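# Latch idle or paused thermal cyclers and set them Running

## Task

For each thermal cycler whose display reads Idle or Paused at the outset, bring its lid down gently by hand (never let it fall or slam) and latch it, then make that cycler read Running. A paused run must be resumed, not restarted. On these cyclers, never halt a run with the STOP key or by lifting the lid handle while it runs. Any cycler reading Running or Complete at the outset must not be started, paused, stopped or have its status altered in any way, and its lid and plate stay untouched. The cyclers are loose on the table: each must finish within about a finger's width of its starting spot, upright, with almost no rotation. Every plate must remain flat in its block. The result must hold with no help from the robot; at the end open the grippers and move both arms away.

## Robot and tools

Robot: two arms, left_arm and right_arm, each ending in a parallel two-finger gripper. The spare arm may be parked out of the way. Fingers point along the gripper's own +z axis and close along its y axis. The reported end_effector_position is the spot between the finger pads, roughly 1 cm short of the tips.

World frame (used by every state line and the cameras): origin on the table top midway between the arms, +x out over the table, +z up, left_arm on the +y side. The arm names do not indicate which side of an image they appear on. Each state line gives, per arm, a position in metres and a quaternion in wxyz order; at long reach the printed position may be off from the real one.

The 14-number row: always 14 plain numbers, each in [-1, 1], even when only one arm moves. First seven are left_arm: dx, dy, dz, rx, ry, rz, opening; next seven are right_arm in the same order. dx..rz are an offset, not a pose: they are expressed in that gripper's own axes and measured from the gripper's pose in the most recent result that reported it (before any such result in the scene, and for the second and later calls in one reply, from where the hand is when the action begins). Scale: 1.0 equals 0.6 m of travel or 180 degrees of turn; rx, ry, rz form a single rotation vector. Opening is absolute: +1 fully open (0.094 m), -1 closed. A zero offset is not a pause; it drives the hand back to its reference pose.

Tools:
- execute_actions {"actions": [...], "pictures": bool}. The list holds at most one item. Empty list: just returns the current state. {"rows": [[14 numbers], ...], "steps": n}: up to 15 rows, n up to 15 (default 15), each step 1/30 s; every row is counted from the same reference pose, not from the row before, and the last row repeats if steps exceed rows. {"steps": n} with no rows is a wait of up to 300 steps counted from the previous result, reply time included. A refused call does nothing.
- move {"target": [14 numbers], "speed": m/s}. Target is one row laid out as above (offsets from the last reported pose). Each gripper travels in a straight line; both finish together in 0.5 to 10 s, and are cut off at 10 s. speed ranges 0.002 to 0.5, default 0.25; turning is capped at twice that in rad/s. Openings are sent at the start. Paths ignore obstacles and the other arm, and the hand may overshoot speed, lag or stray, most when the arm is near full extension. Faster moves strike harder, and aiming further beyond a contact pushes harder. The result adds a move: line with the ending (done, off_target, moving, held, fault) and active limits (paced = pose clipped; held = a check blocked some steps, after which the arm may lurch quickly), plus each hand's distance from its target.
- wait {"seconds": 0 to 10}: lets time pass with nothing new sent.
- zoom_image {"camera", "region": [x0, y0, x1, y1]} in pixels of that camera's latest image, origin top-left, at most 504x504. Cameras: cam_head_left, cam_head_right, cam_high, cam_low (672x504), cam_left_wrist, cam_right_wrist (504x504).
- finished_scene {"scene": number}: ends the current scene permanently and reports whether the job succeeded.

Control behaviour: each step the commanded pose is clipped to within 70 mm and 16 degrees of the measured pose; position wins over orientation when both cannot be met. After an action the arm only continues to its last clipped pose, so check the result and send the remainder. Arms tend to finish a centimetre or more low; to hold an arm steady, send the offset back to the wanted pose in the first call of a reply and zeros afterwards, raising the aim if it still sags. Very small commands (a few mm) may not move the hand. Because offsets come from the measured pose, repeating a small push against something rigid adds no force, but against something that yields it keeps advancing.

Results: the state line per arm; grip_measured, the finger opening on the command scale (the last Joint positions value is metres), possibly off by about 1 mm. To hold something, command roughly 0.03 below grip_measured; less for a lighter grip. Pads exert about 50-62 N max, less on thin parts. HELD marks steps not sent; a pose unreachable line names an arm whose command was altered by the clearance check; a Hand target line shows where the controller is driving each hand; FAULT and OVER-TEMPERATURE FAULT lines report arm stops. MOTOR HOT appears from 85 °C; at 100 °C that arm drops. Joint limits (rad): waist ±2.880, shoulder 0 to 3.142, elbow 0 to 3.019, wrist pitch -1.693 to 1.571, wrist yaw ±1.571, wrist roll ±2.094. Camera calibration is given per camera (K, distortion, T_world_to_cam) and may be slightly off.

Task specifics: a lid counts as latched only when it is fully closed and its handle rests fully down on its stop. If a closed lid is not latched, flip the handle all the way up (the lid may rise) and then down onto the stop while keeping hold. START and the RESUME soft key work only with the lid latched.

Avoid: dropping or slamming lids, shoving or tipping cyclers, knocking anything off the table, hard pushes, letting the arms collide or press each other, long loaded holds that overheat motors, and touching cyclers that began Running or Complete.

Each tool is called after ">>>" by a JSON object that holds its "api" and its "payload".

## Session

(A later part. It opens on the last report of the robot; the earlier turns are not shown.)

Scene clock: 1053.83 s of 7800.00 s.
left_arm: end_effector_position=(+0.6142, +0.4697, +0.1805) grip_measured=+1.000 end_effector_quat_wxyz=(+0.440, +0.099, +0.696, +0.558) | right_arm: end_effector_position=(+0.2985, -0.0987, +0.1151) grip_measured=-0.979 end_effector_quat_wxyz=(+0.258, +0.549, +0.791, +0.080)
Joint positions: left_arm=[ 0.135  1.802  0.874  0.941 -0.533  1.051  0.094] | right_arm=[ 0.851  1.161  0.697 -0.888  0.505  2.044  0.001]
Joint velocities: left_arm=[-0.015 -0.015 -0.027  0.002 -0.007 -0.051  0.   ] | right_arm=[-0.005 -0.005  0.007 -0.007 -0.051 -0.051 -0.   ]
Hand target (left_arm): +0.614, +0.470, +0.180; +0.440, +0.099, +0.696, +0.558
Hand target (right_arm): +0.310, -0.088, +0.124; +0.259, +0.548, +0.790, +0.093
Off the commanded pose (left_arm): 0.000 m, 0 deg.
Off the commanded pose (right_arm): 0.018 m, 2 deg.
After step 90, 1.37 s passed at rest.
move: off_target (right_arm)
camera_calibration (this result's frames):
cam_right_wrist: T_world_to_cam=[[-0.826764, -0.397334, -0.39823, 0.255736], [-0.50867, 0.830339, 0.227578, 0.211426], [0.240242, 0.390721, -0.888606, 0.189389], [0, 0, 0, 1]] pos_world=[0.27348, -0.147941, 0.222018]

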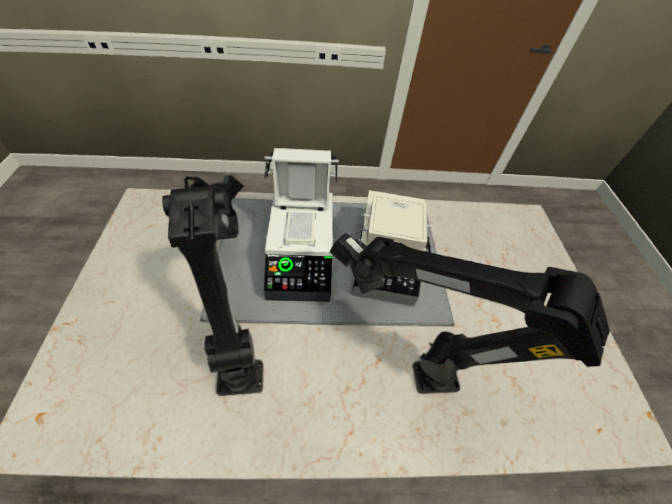

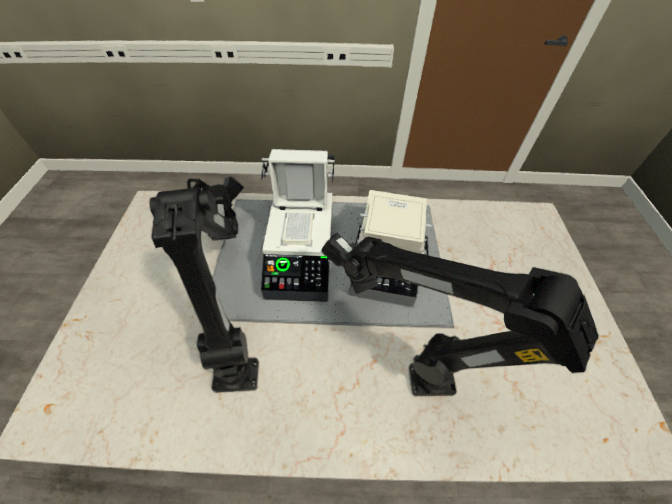

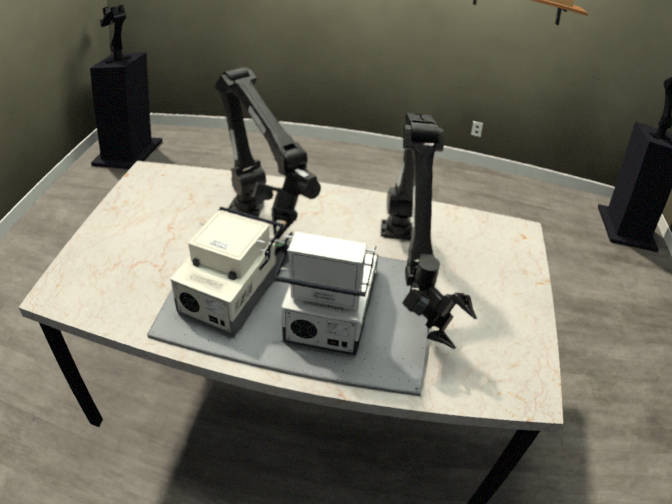

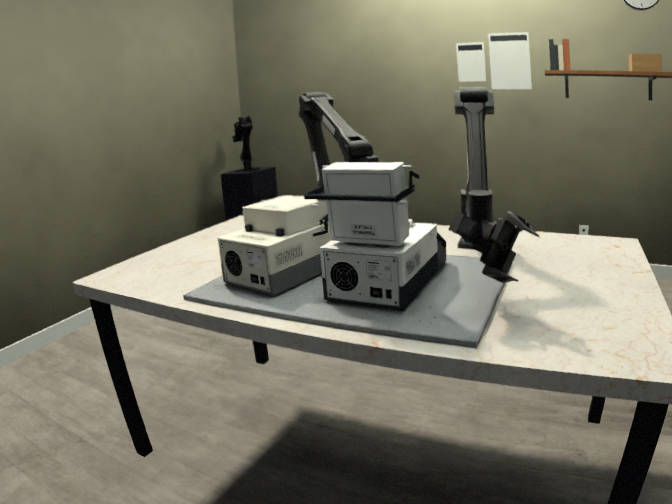

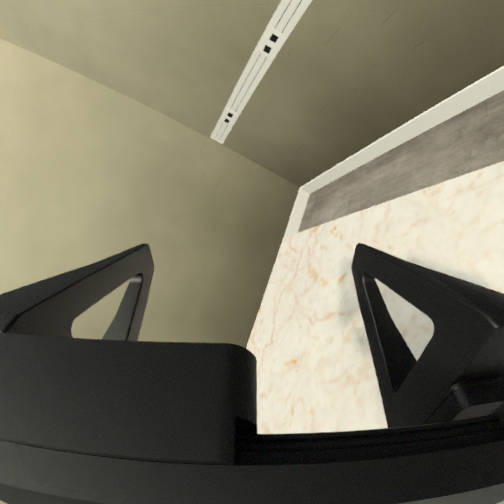

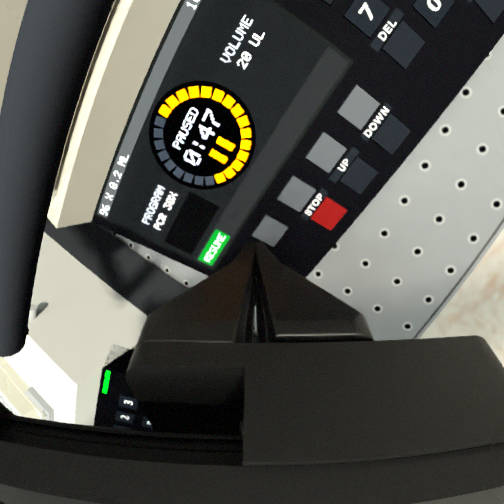

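>>> {"api": "move", "payload": {"target": [0,0,0,0,0,0,1, 0.03,0.02,-0.09,0,0,0,-1], "speed": 0.05}}

Scene clock: 1060.50 s of 7800.00 s.
left_arm: end_effector_position=(+0.6142, +0.4697, +0.1805) grip_measured=+1.000 end_effector_quat_wxyz=(+0.440, +0.099, +0.696, +0.558) | right_arm: end_effector_position=(+0.2729, -0.0834, +0.1399) grip_measured=-0.979 end_effector_quat_wxyz=(+0.252, +0.524, +0.811, +0.066)
Joint positions: left_arm=[ 0.135  1.802  0.874  0.941 -0.533  1.051  0.094] | right_arm=[ 0.944  1.135  0.757 -1.04   0.505  2.089  0.001]
Joint velocities: left_arm=[-0.005 -0.024 -0.012  0.022 -0.007 -0.007  0.   ] | right_arm=[-0.005 -0.005  0.012 -0.007 -0.037 -0.007  0.   ]
Hand target (left_arm): +0.614, +0.470, +0.180; +0.440, +0.099, +0.696, +0.558
Hand target (right_arm): +0.278, -0.071, +0.161; +0.249, +0.530, +0.806, +0.087
Off the commanded pose (left_arm): 0.000 m, 0 deg.
Off the commanded pose (right_arm): 0.025 m, 4 deg.
joint sent to its limit (right arm) — the command would take joint 6 (wrist roll) past its upper limit, so that joint was sent only as far as its limit.
After step 90, 2.20 s passed at rest.
move: off_target (right_arm)
camera_calibration (this result's frames):
cam_right_wrist: T_world_to_cam=[[-0.815916, -0.453341, -0.358836, 0.237398], [-0.545833, 0.80863, 0.21951, 0.189518], [0.190653, 0.374966, -0.907222, 0.226506], [0, 0, 0, 1]] pos_world=[0.253958, -0.13056, 0.249077]

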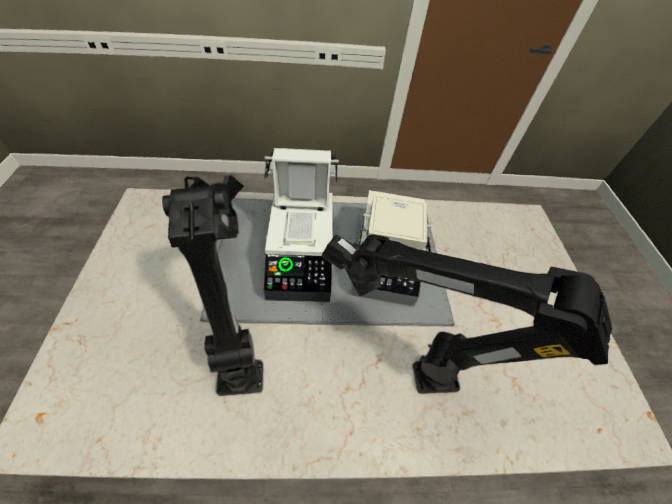

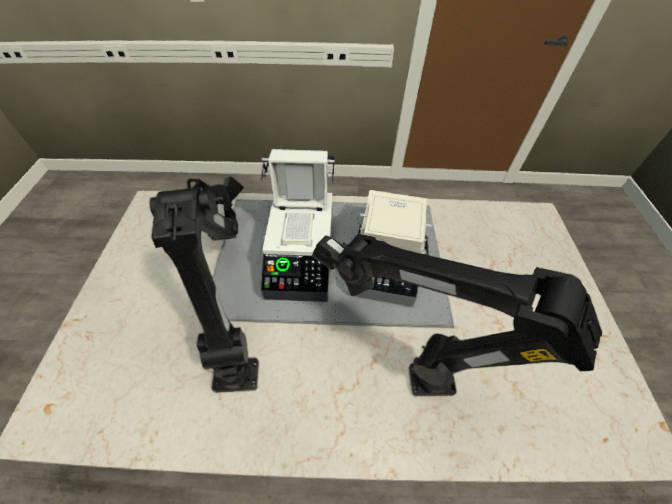

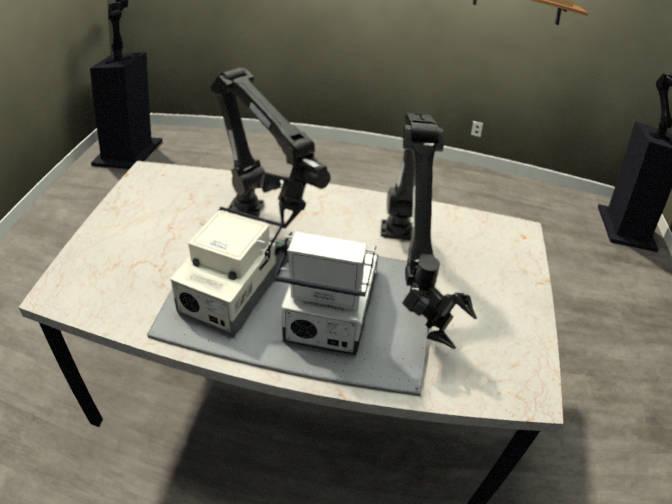

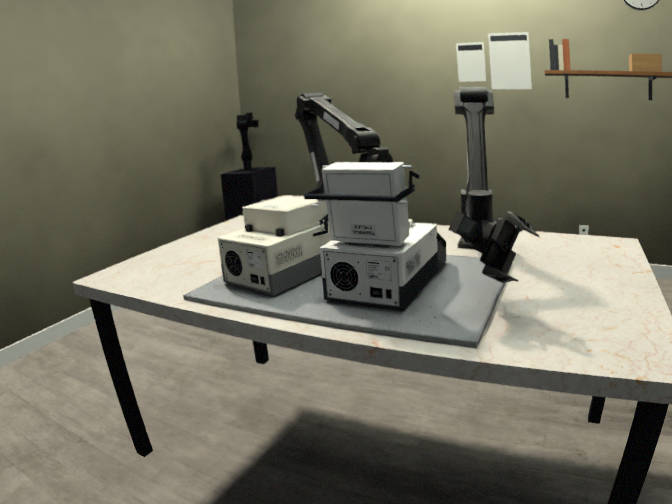

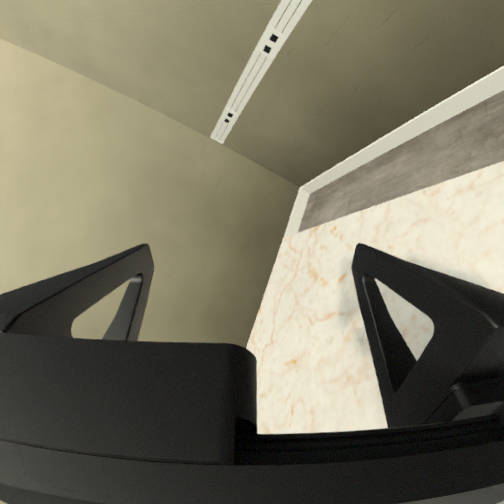

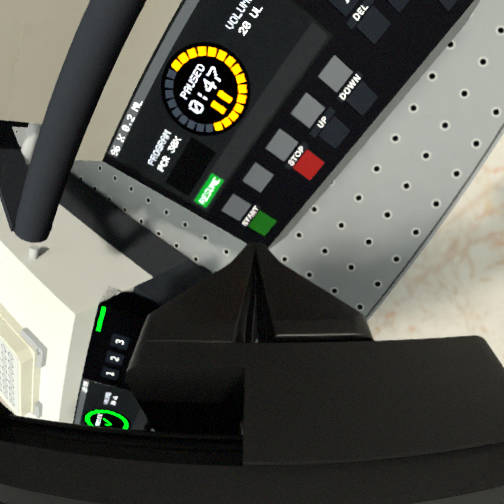

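>>> {"api": "move", "payload": {"target": [0,0,0,0,0,0,1, -0.021,0.032,0.045,0,0,0,-1], "speed": 0.02}}

Scene clock: 1069.00 s of 7800.00 s.
left_arm: end_effector_position=(+0.6142, +0.4697, +0.1805) grip_measured=+1.000 end_effector_quat_wxyz=(+0.440, +0.099, +0.696, +0.558) | right_arm: end_effector_position=(+0.3013, -0.0916, +0.1316) grip_measured=-0.979 end_effector_quat_wxyz=(+0.252, +0.528, +0.809, +0.064)
Joint positions: left_arm=[ 0.135  1.802  0.874  0.941 -0.533  1.051  0.094] | right_arm=[ 0.852  1.169  0.757 -0.961  0.491  1.995  0.001]
Joint velocities: left_arm=[-0.015 -0.024 -0.027 -0.012 -0.066 -0.066  0.   ] | right_arm=[-0.005 -0.024 -0.007 -0.032 -0.11  -0.022 -0.   ]
Hand target (left_arm): +0.614, +0.470, +0.180; +0.440, +0.099, +0.696, +0.558
Hand target (right_arm): +0.305, -0.090, +0.128; +0.251, +0.524, +0.811, +0.065
Off the commanded pose (left_arm): 0.000 m, 0 deg.
Off the commanded pose (right_arm): 0.006 m, 1 deg.
After step 90, 3.50 s passed at rest.
move: done
camera_calibration (this result's frames):
cam_right_wrist: T_world_to_cam=[[-0.819748, -0.446447, -0.358744, 0.255582], [-0.53881, 0.813514, 0.218812, 0.211895], [0.194156, 0.372666, -0.907427, 0.215376], [0, 0, 0, 1]] pos_world=[0.281868, -0.138539, 0.240762]

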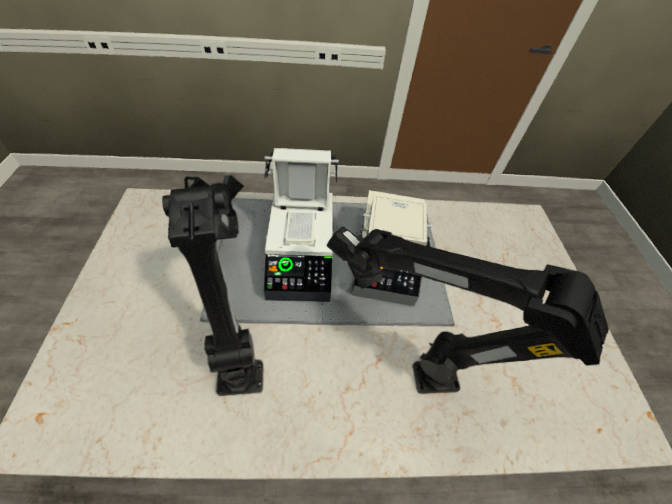

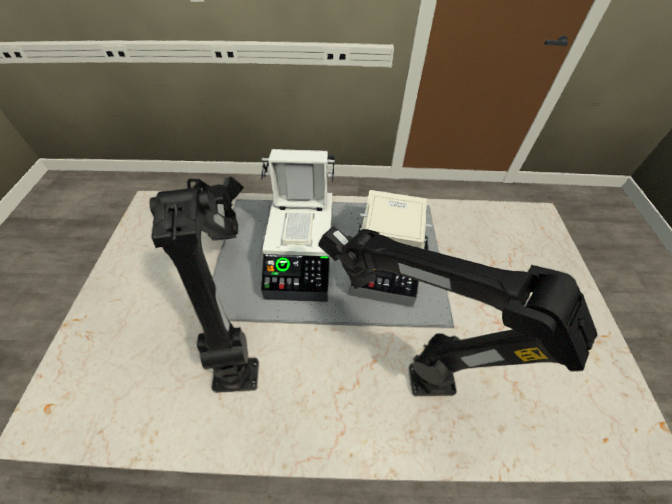

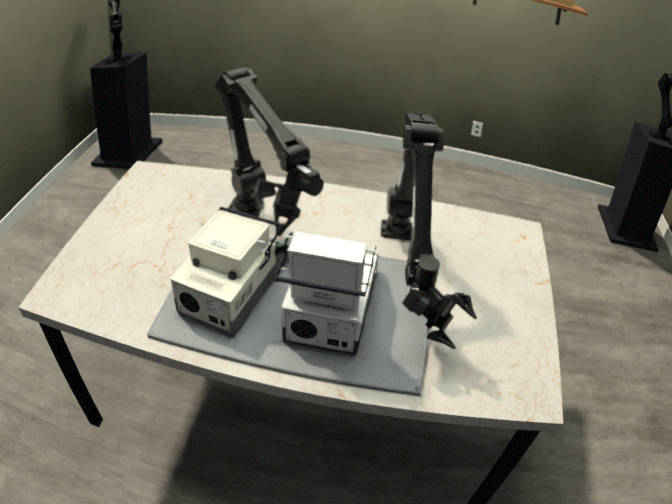

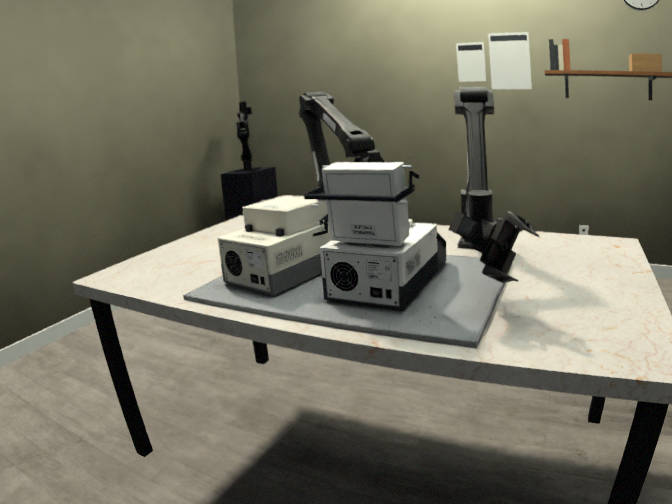

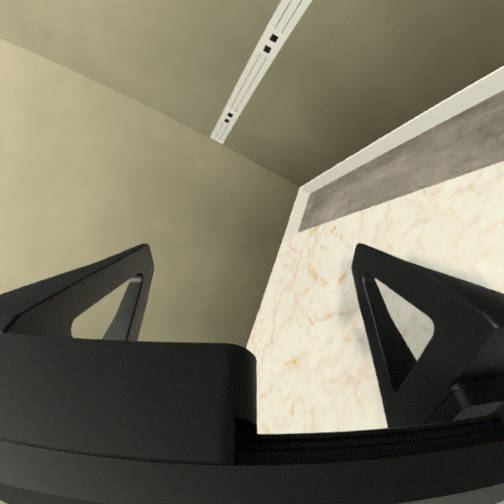

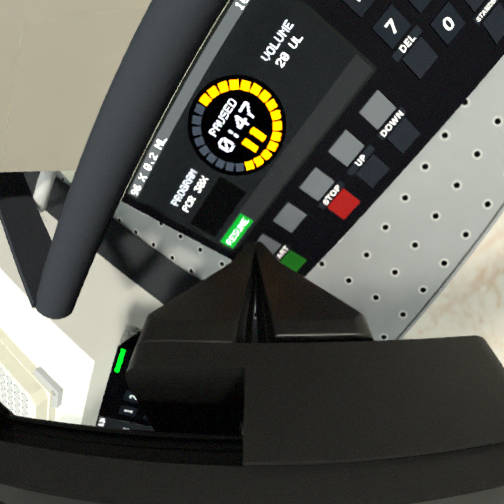

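>>> {"api": "move", "payload": {"target": [0,0,0,0,0,0,1, 0.018,-0.0095,0.06,0,0,0,-1], "speed": 0.012}}

Scene clock: 1077.23 s of 7800.00 s.
left_arm: end_effector_position=(+0.6142, +0.4697, +0.1805) grip_measured=+1.000 end_effector_quat_wxyz=(+0.440, +0.099, +0.696, +0.558) | right_arm: end_effector_position=(+0.3068, -0.0885, +0.1044) grip_measured=-0.979 end_effector_quat_wxyz=(+0.253, +0.530, +0.807, +0.068)
Joint positions: left_arm=[ 0.135  1.802  0.874  0.941 -0.533  1.051  0.094] | right_arm=[ 0.845  1.221  0.717 -0.857  0.491  1.991  0.001]
Joint velocities: left_arm=[-0.005  0.005 -0.002 -0.017 -0.081 -0.022  0.   ] | right_arm=[-0.005 -0.005 -0.007 -0.007 -0.066  0.037  0.   ]
Hand target (left_arm): +0.614, +0.470, +0.180; +0.440, +0.099, +0.696, +0.558
Hand target (right_arm): +0.309, -0.090, +0.095; +0.252, +0.528, +0.809, +0.064
Off the commanded pose (left_arm): 0.000 m, 0 deg.
Off the commanded pose (right_arm): 0.011 m, 1 deg.
After step 90, 1.83 s passed at rest.
move: off_target (right_arm)
camera_calibration (this result's frames):
cam_right_wrist: T_world_to_cam=[[-0.818803, -0.441302, -0.367171, 0.252834], [-0.537616, 0.813752, 0.220853, 0.2177], [0.201323, 0.378232, -0.903554, 0.186356], [0, 0, 0, 1]] pos_world=[0.286542, -0.136064, 0.213136]

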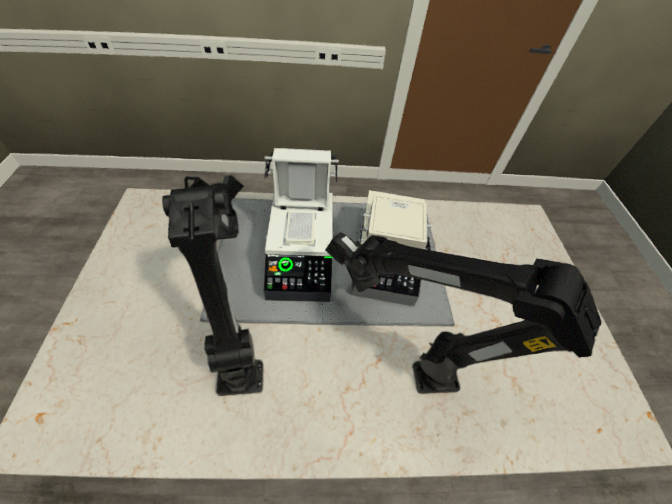

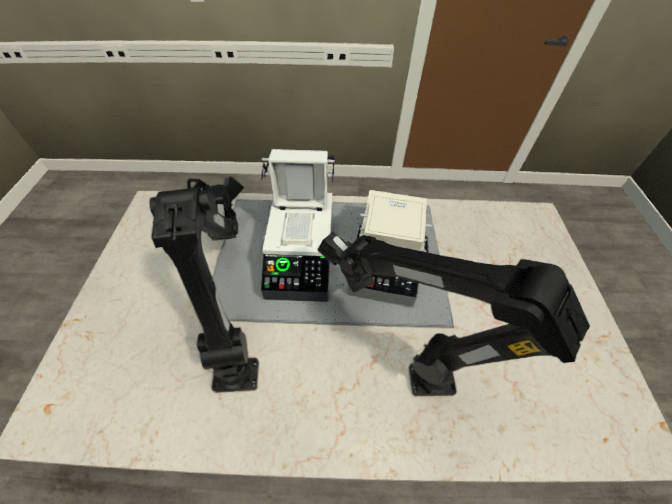

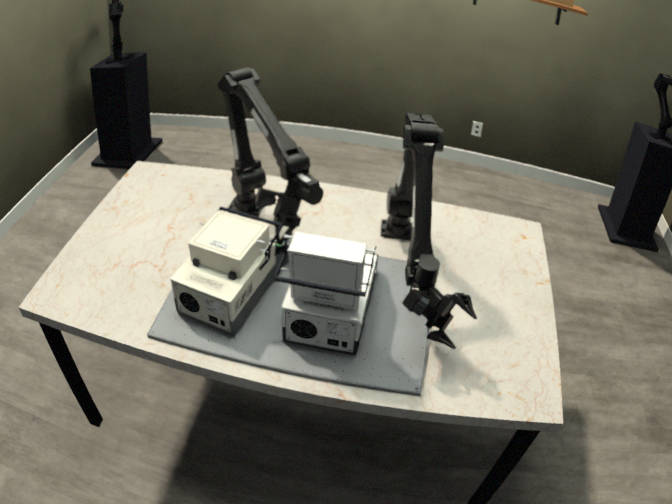

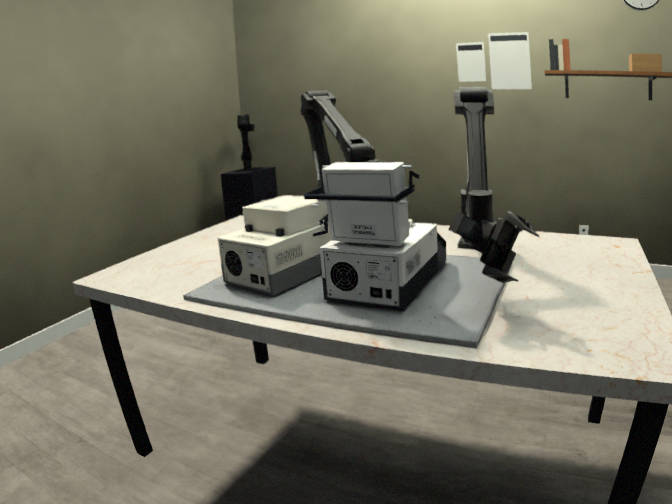

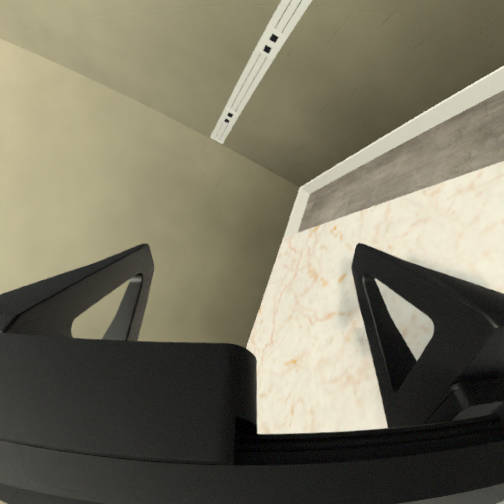

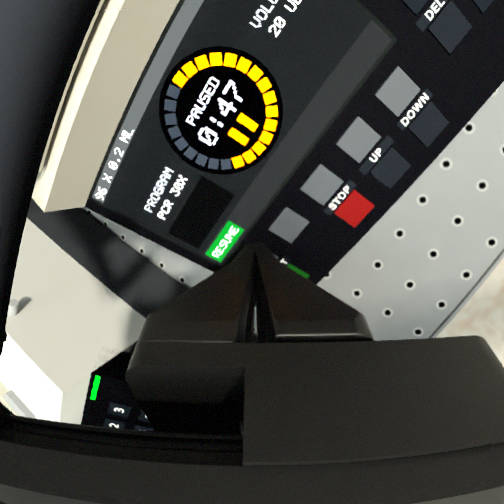

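>>> {"api": "move", "payload": {"target": [0,0,0,0,0,0,1, -0.003,-0.008,0.035,0,0,0,-1], "speed": 0.01}}

Scene clock: 1083.07 s of 7800.00 s.
left_arm: end_effector_position=(+0.6142, +0.4697, +0.1805) grip_measured=+1.000 end_effector_quat_wxyz=(+0.440, +0.099, +0.696, +0.558) | right_arm: end_effector_position=(+0.3069, -0.0890, +0.1032) grip_measured=-0.979 end_effector_quat_wxyz=(+0.255, +0.526, +0.808, +0.076)
Joint positions: left_arm=[ 0.135  1.802  0.874  0.941 -0.533  1.051  0.094] | right_arm=[ 0.844  1.212  0.703 -0.833  0.491  1.977  0.001]
Joint velocities: left_arm=[-0.005  0.005  0.017 -0.012 -0.007 -0.051  0.   ] | right_arm=[-0.024 -0.015 -0.012 -0.002 -0.007 -0.007 -0.001]
Hand target (left_arm): +0.614, +0.470, +0.180; +0.440, +0.099, +0.696, +0.558
Hand target (right_arm): +0.312, -0.096, +0.086; +0.253, +0.530, +0.807, +0.068
Off the commanded pose (left_arm): 0.000 m, 0 deg.
Off the commanded pose (right_arm): 0.020 m, 1 deg.
After step 90, 0.47 s passed at rest.
move: off_target (right_arm)
camera_calibration (this result's frames):
cam_right_wrist: T_world_to_cam=[[-0.810061, -0.44767, -0.378672, 0.250147], [-0.548992, 0.805896, 0.221674, 0.221142], [0.205933, 0.387458, -0.898592, 0.184309], [0, 0, 0, 1]] pos_world=[0.286084, -0.137647, 0.211321]

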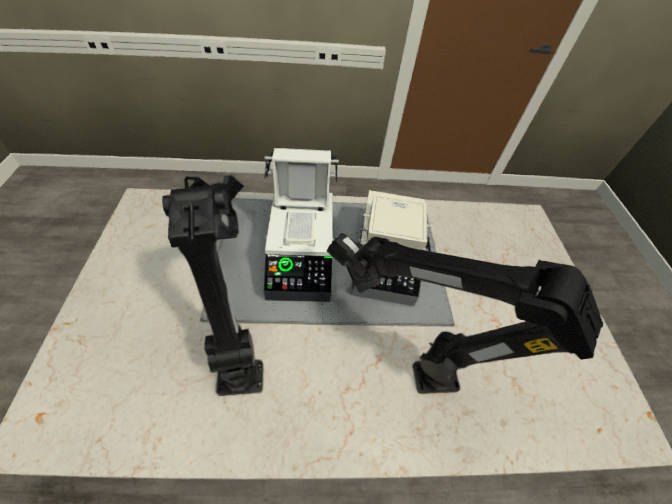

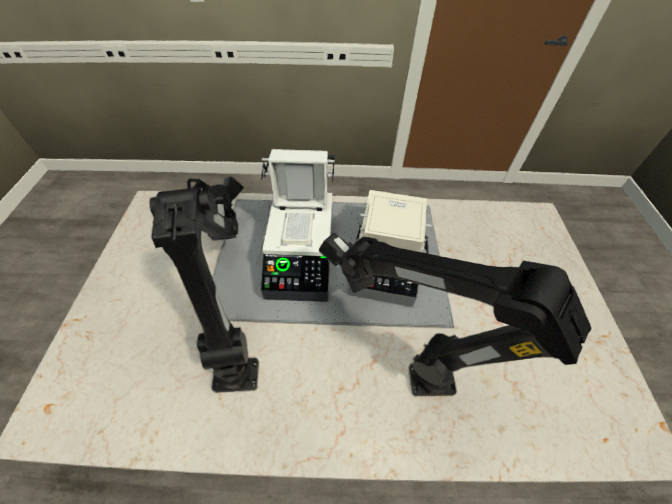

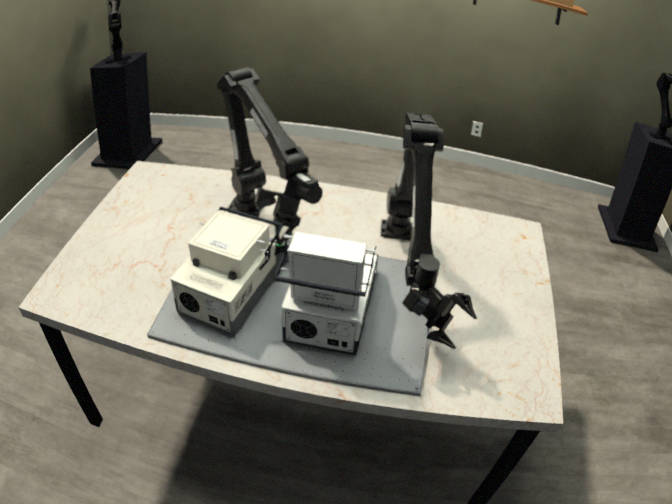

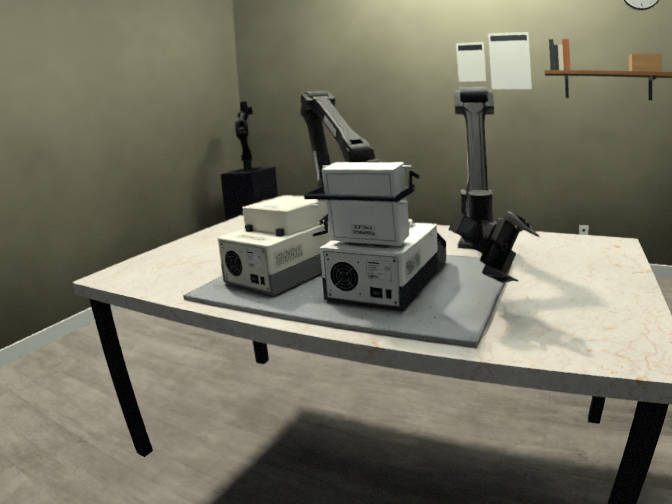

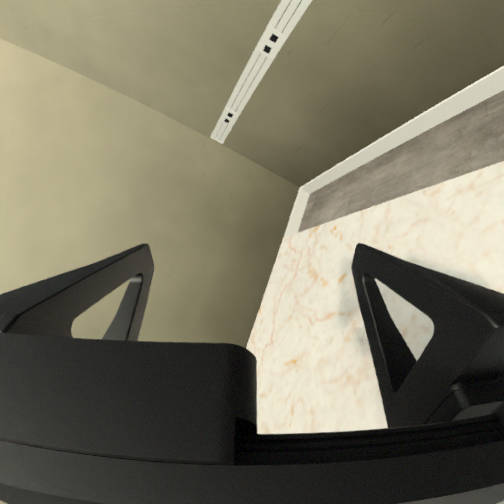

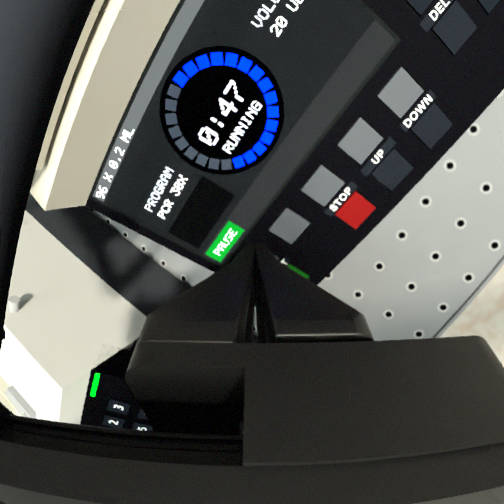

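Running. Lift straight up decisively (avoid a re-press = pause).

>>> {"api": "move", "payload": {"target": [0,0,0,0,0,0,1, -0.04,0.055,-0.125,0,0,0,-1], "speed": 0.08}}

>>> {"api": "move", "payload": {"target": [0,0,0,0,0,0,1, -0.2,-0.1,-0.12,0,0,0,-1], "speed": 0.15}}

>>> {"api": "zoom_image", "payload": {"camera": "cam_head_right", "region": [240,170,460,320]}}

Scene clock: 1090.40 s of 7800.00 s.
left_arm: end_effector_position=(+0.6142, +0.4697, +0.1805) grip_measured=+1.000 end_effector_quat_wxyz=(+0.440, +0.099, +0.696, +0.558) | right_arm: end_effector_position=(+0.3000, -0.0967, +0.1678) grip_measured=-0.979 end_effector_quat_wxyz=(+0.252, +0.522, +0.813, +0.057)
Joint positions: left_arm=[ 0.135  1.802  0.874  0.941 -0.533  1.051  0.094] | right_arm=[ 0.845  1.122  0.825 -1.083  0.491  1.976  0.001]
Joint velocities: left_arm=[-0.015 -0.015  0.012 -0.007  0.022  0.081  0.   ] | right_arm=[-0.005 -0.005  0.022 -0.027 -0.037 -0.037 -0.001]
Hand target (left_arm): +0.614, +0.470, +0.180; +0.440, +0.099, +0.696, +0.558
Hand target (right_arm): +0.305, -0.086, +0.188; +0.254, +0.525, +0.808, +0.076
Off the commanded pose (left_arm): 0.000 m, 0 deg.
Off the commanded pose (right_arm): 0.024 m, 2 deg.
After step 90, 2.93 s passed at rest.
move: off_target (right_arm)
camera_calibration (this result's frames):
cam_right_wrist: T_world_to_cam=[[-0.818198, -0.459597, -0.345431, 0.261305], [-0.544922, 0.8115, 0.211017, 0.210394], [0.183335, 0.360886, -0.914412, 0.253624], [0, 0, 0, 1]] pos_world=[0.281949, -0.142169, 0.277784]

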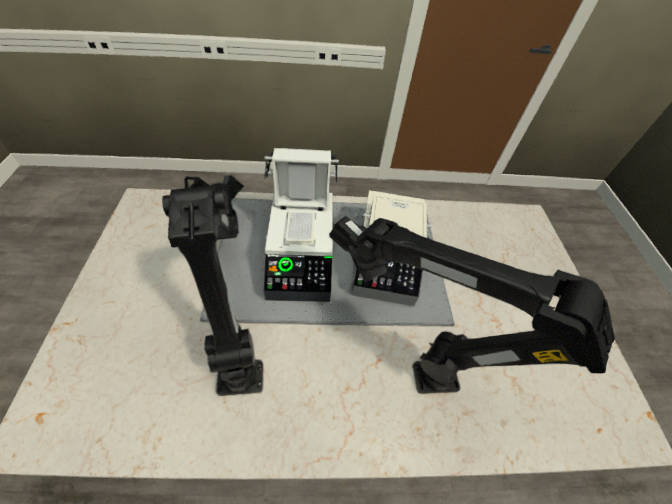

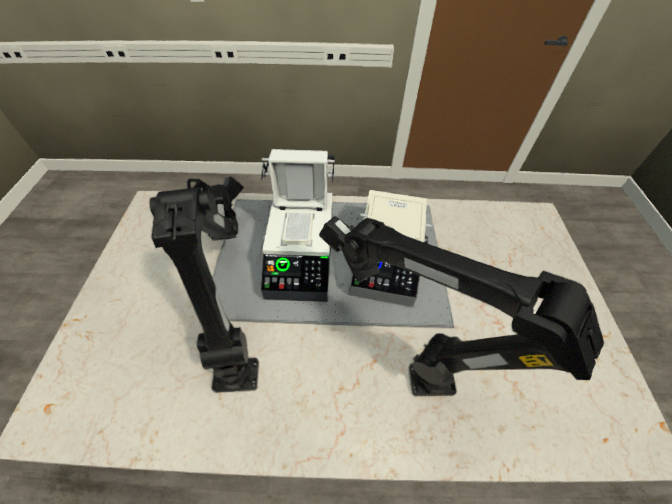

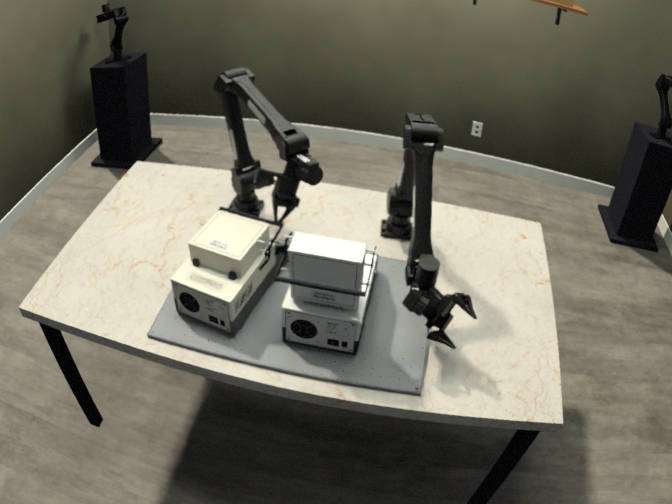

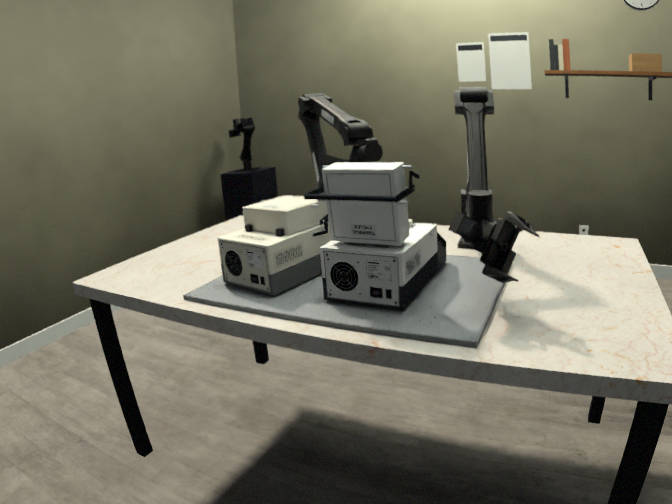

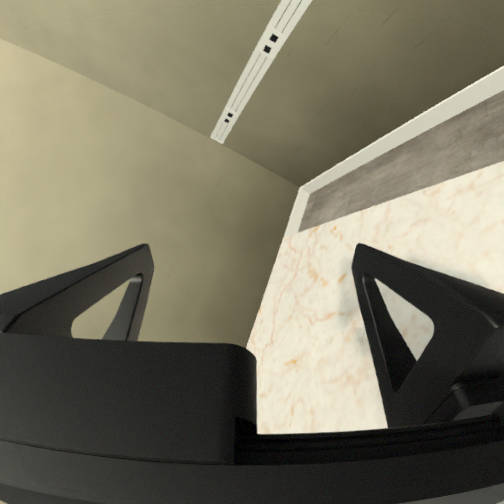

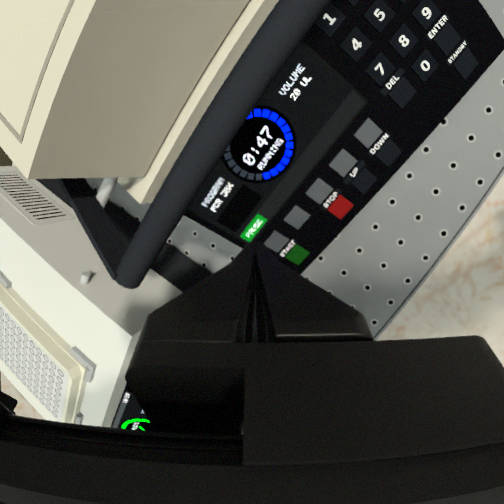

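Scene clock: 1091.93 s of 7800.00 s.
left_arm: end_effector_position=(+0.6142, +0.4697, +0.1805) grip_measured=+1.000 end_effector_quat_wxyz=(+0.440, +0.099, +0.696, +0.558) | right_arm: end_effector_position=(+0.2594, -0.2165, +0.2467) grip_measured=-0.979 end_effector_quat_wxyz=(+0.254, +0.528, +0.808, +0.062)
Joint positions: left_arm=[ 0.135  1.802  0.874  0.941 -0.533  1.051  0.094] | right_arm=[ 0.602  0.717  0.808 -1.347  0.433  1.728  0.001]
Joint velocities: left_arm=[-0.005 -0.005 -0.017 -0.022  0.022 -0.037  0.   ] | right_arm=[-0.015 -0.005  0.012  0.012  0.007  0.022 -0.001]
Hand target (left_arm): +0.614, +0.470, +0.180; +0.440, +0.099, +0.696, +0.558
Hand target (right_arm): +0.258, -0.218, +0.250; +0.252, +0.523, +0.813, +0.055
Off the commanded pose (left_arm): 0.000 m, 0 deg.
Off the commanded pose (right_arm): 0.005 m, 1 deg.
move: done
camera_calibration (this result's frames):
cam_right_wrist: T_world_to_cam=[[-0.820866, -0.445762, -0.357036, 0.206778], [-0.536302, 0.816571, 0.213523, 0.267051], [0.196365, 0.366753, -0.909359, 0.373087], [0, 0, 0, 1]] pos_world=[0.239696, -0.262723, 0.356075]

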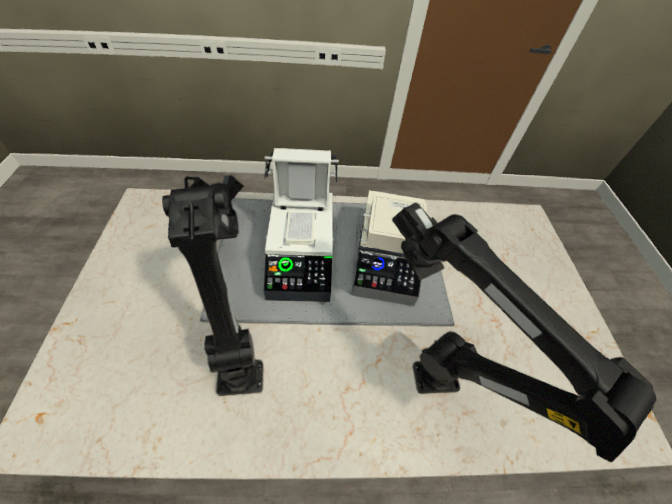

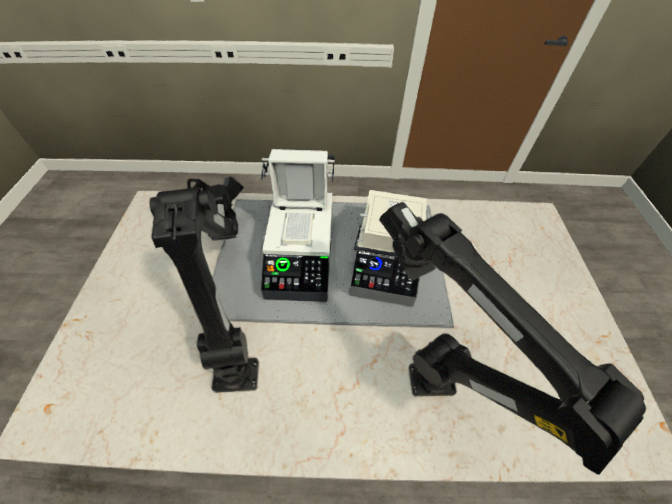

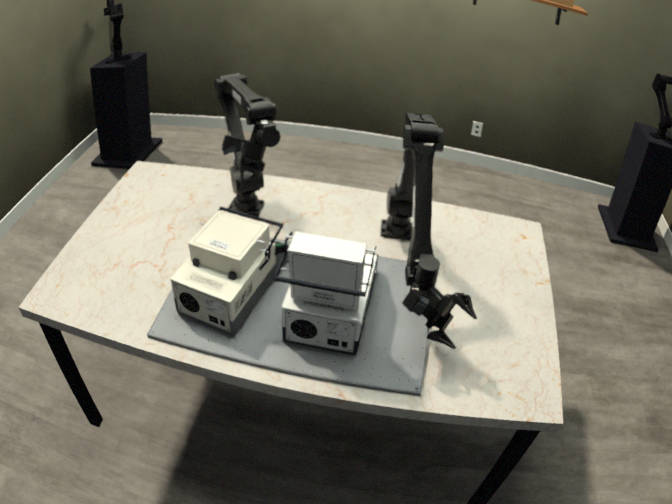

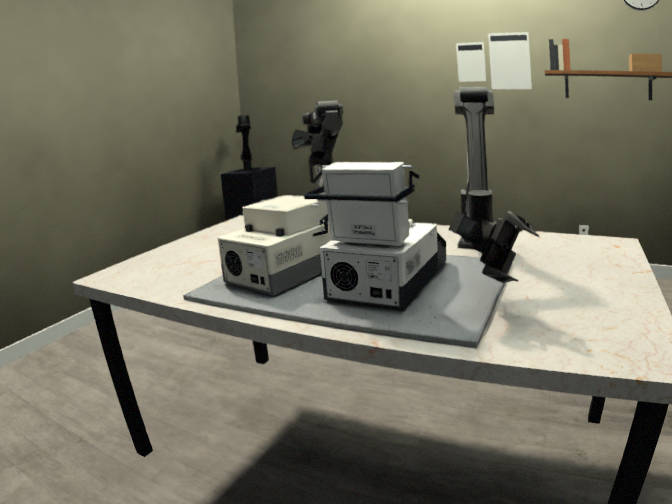

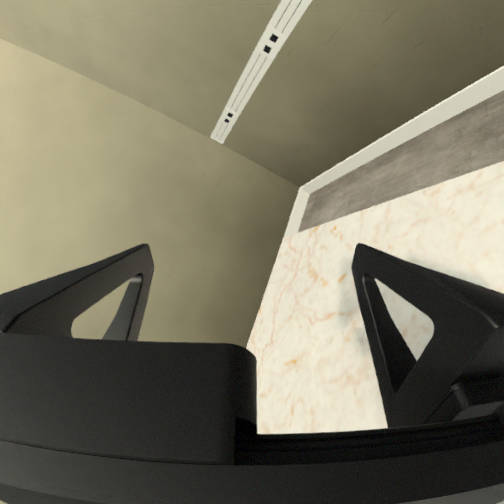

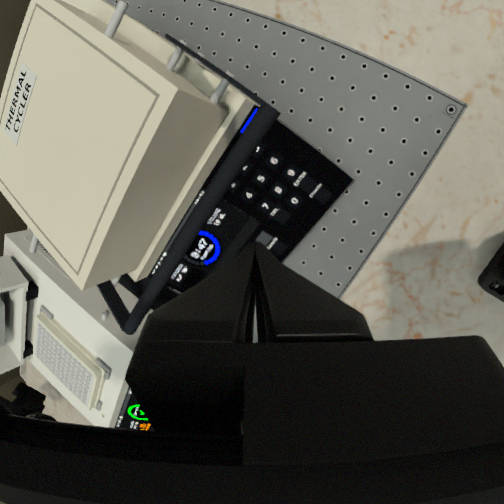

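Region (240, 170, 460, 320) of cam_head_right's 672x504 image, scaled by 2.291, with more detail than that image has; it fills the top 344 rows of this view, and the rest is white.

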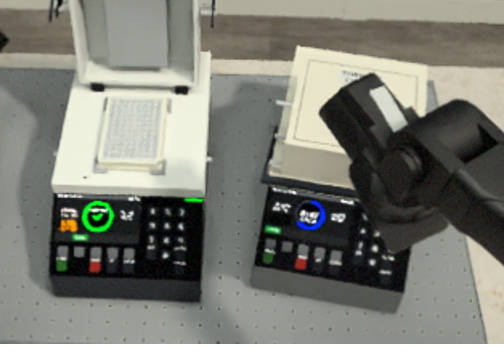

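>>> {"api": "finished_scene", "payload": {"scene": 1}}

The scene is finished: the task was done.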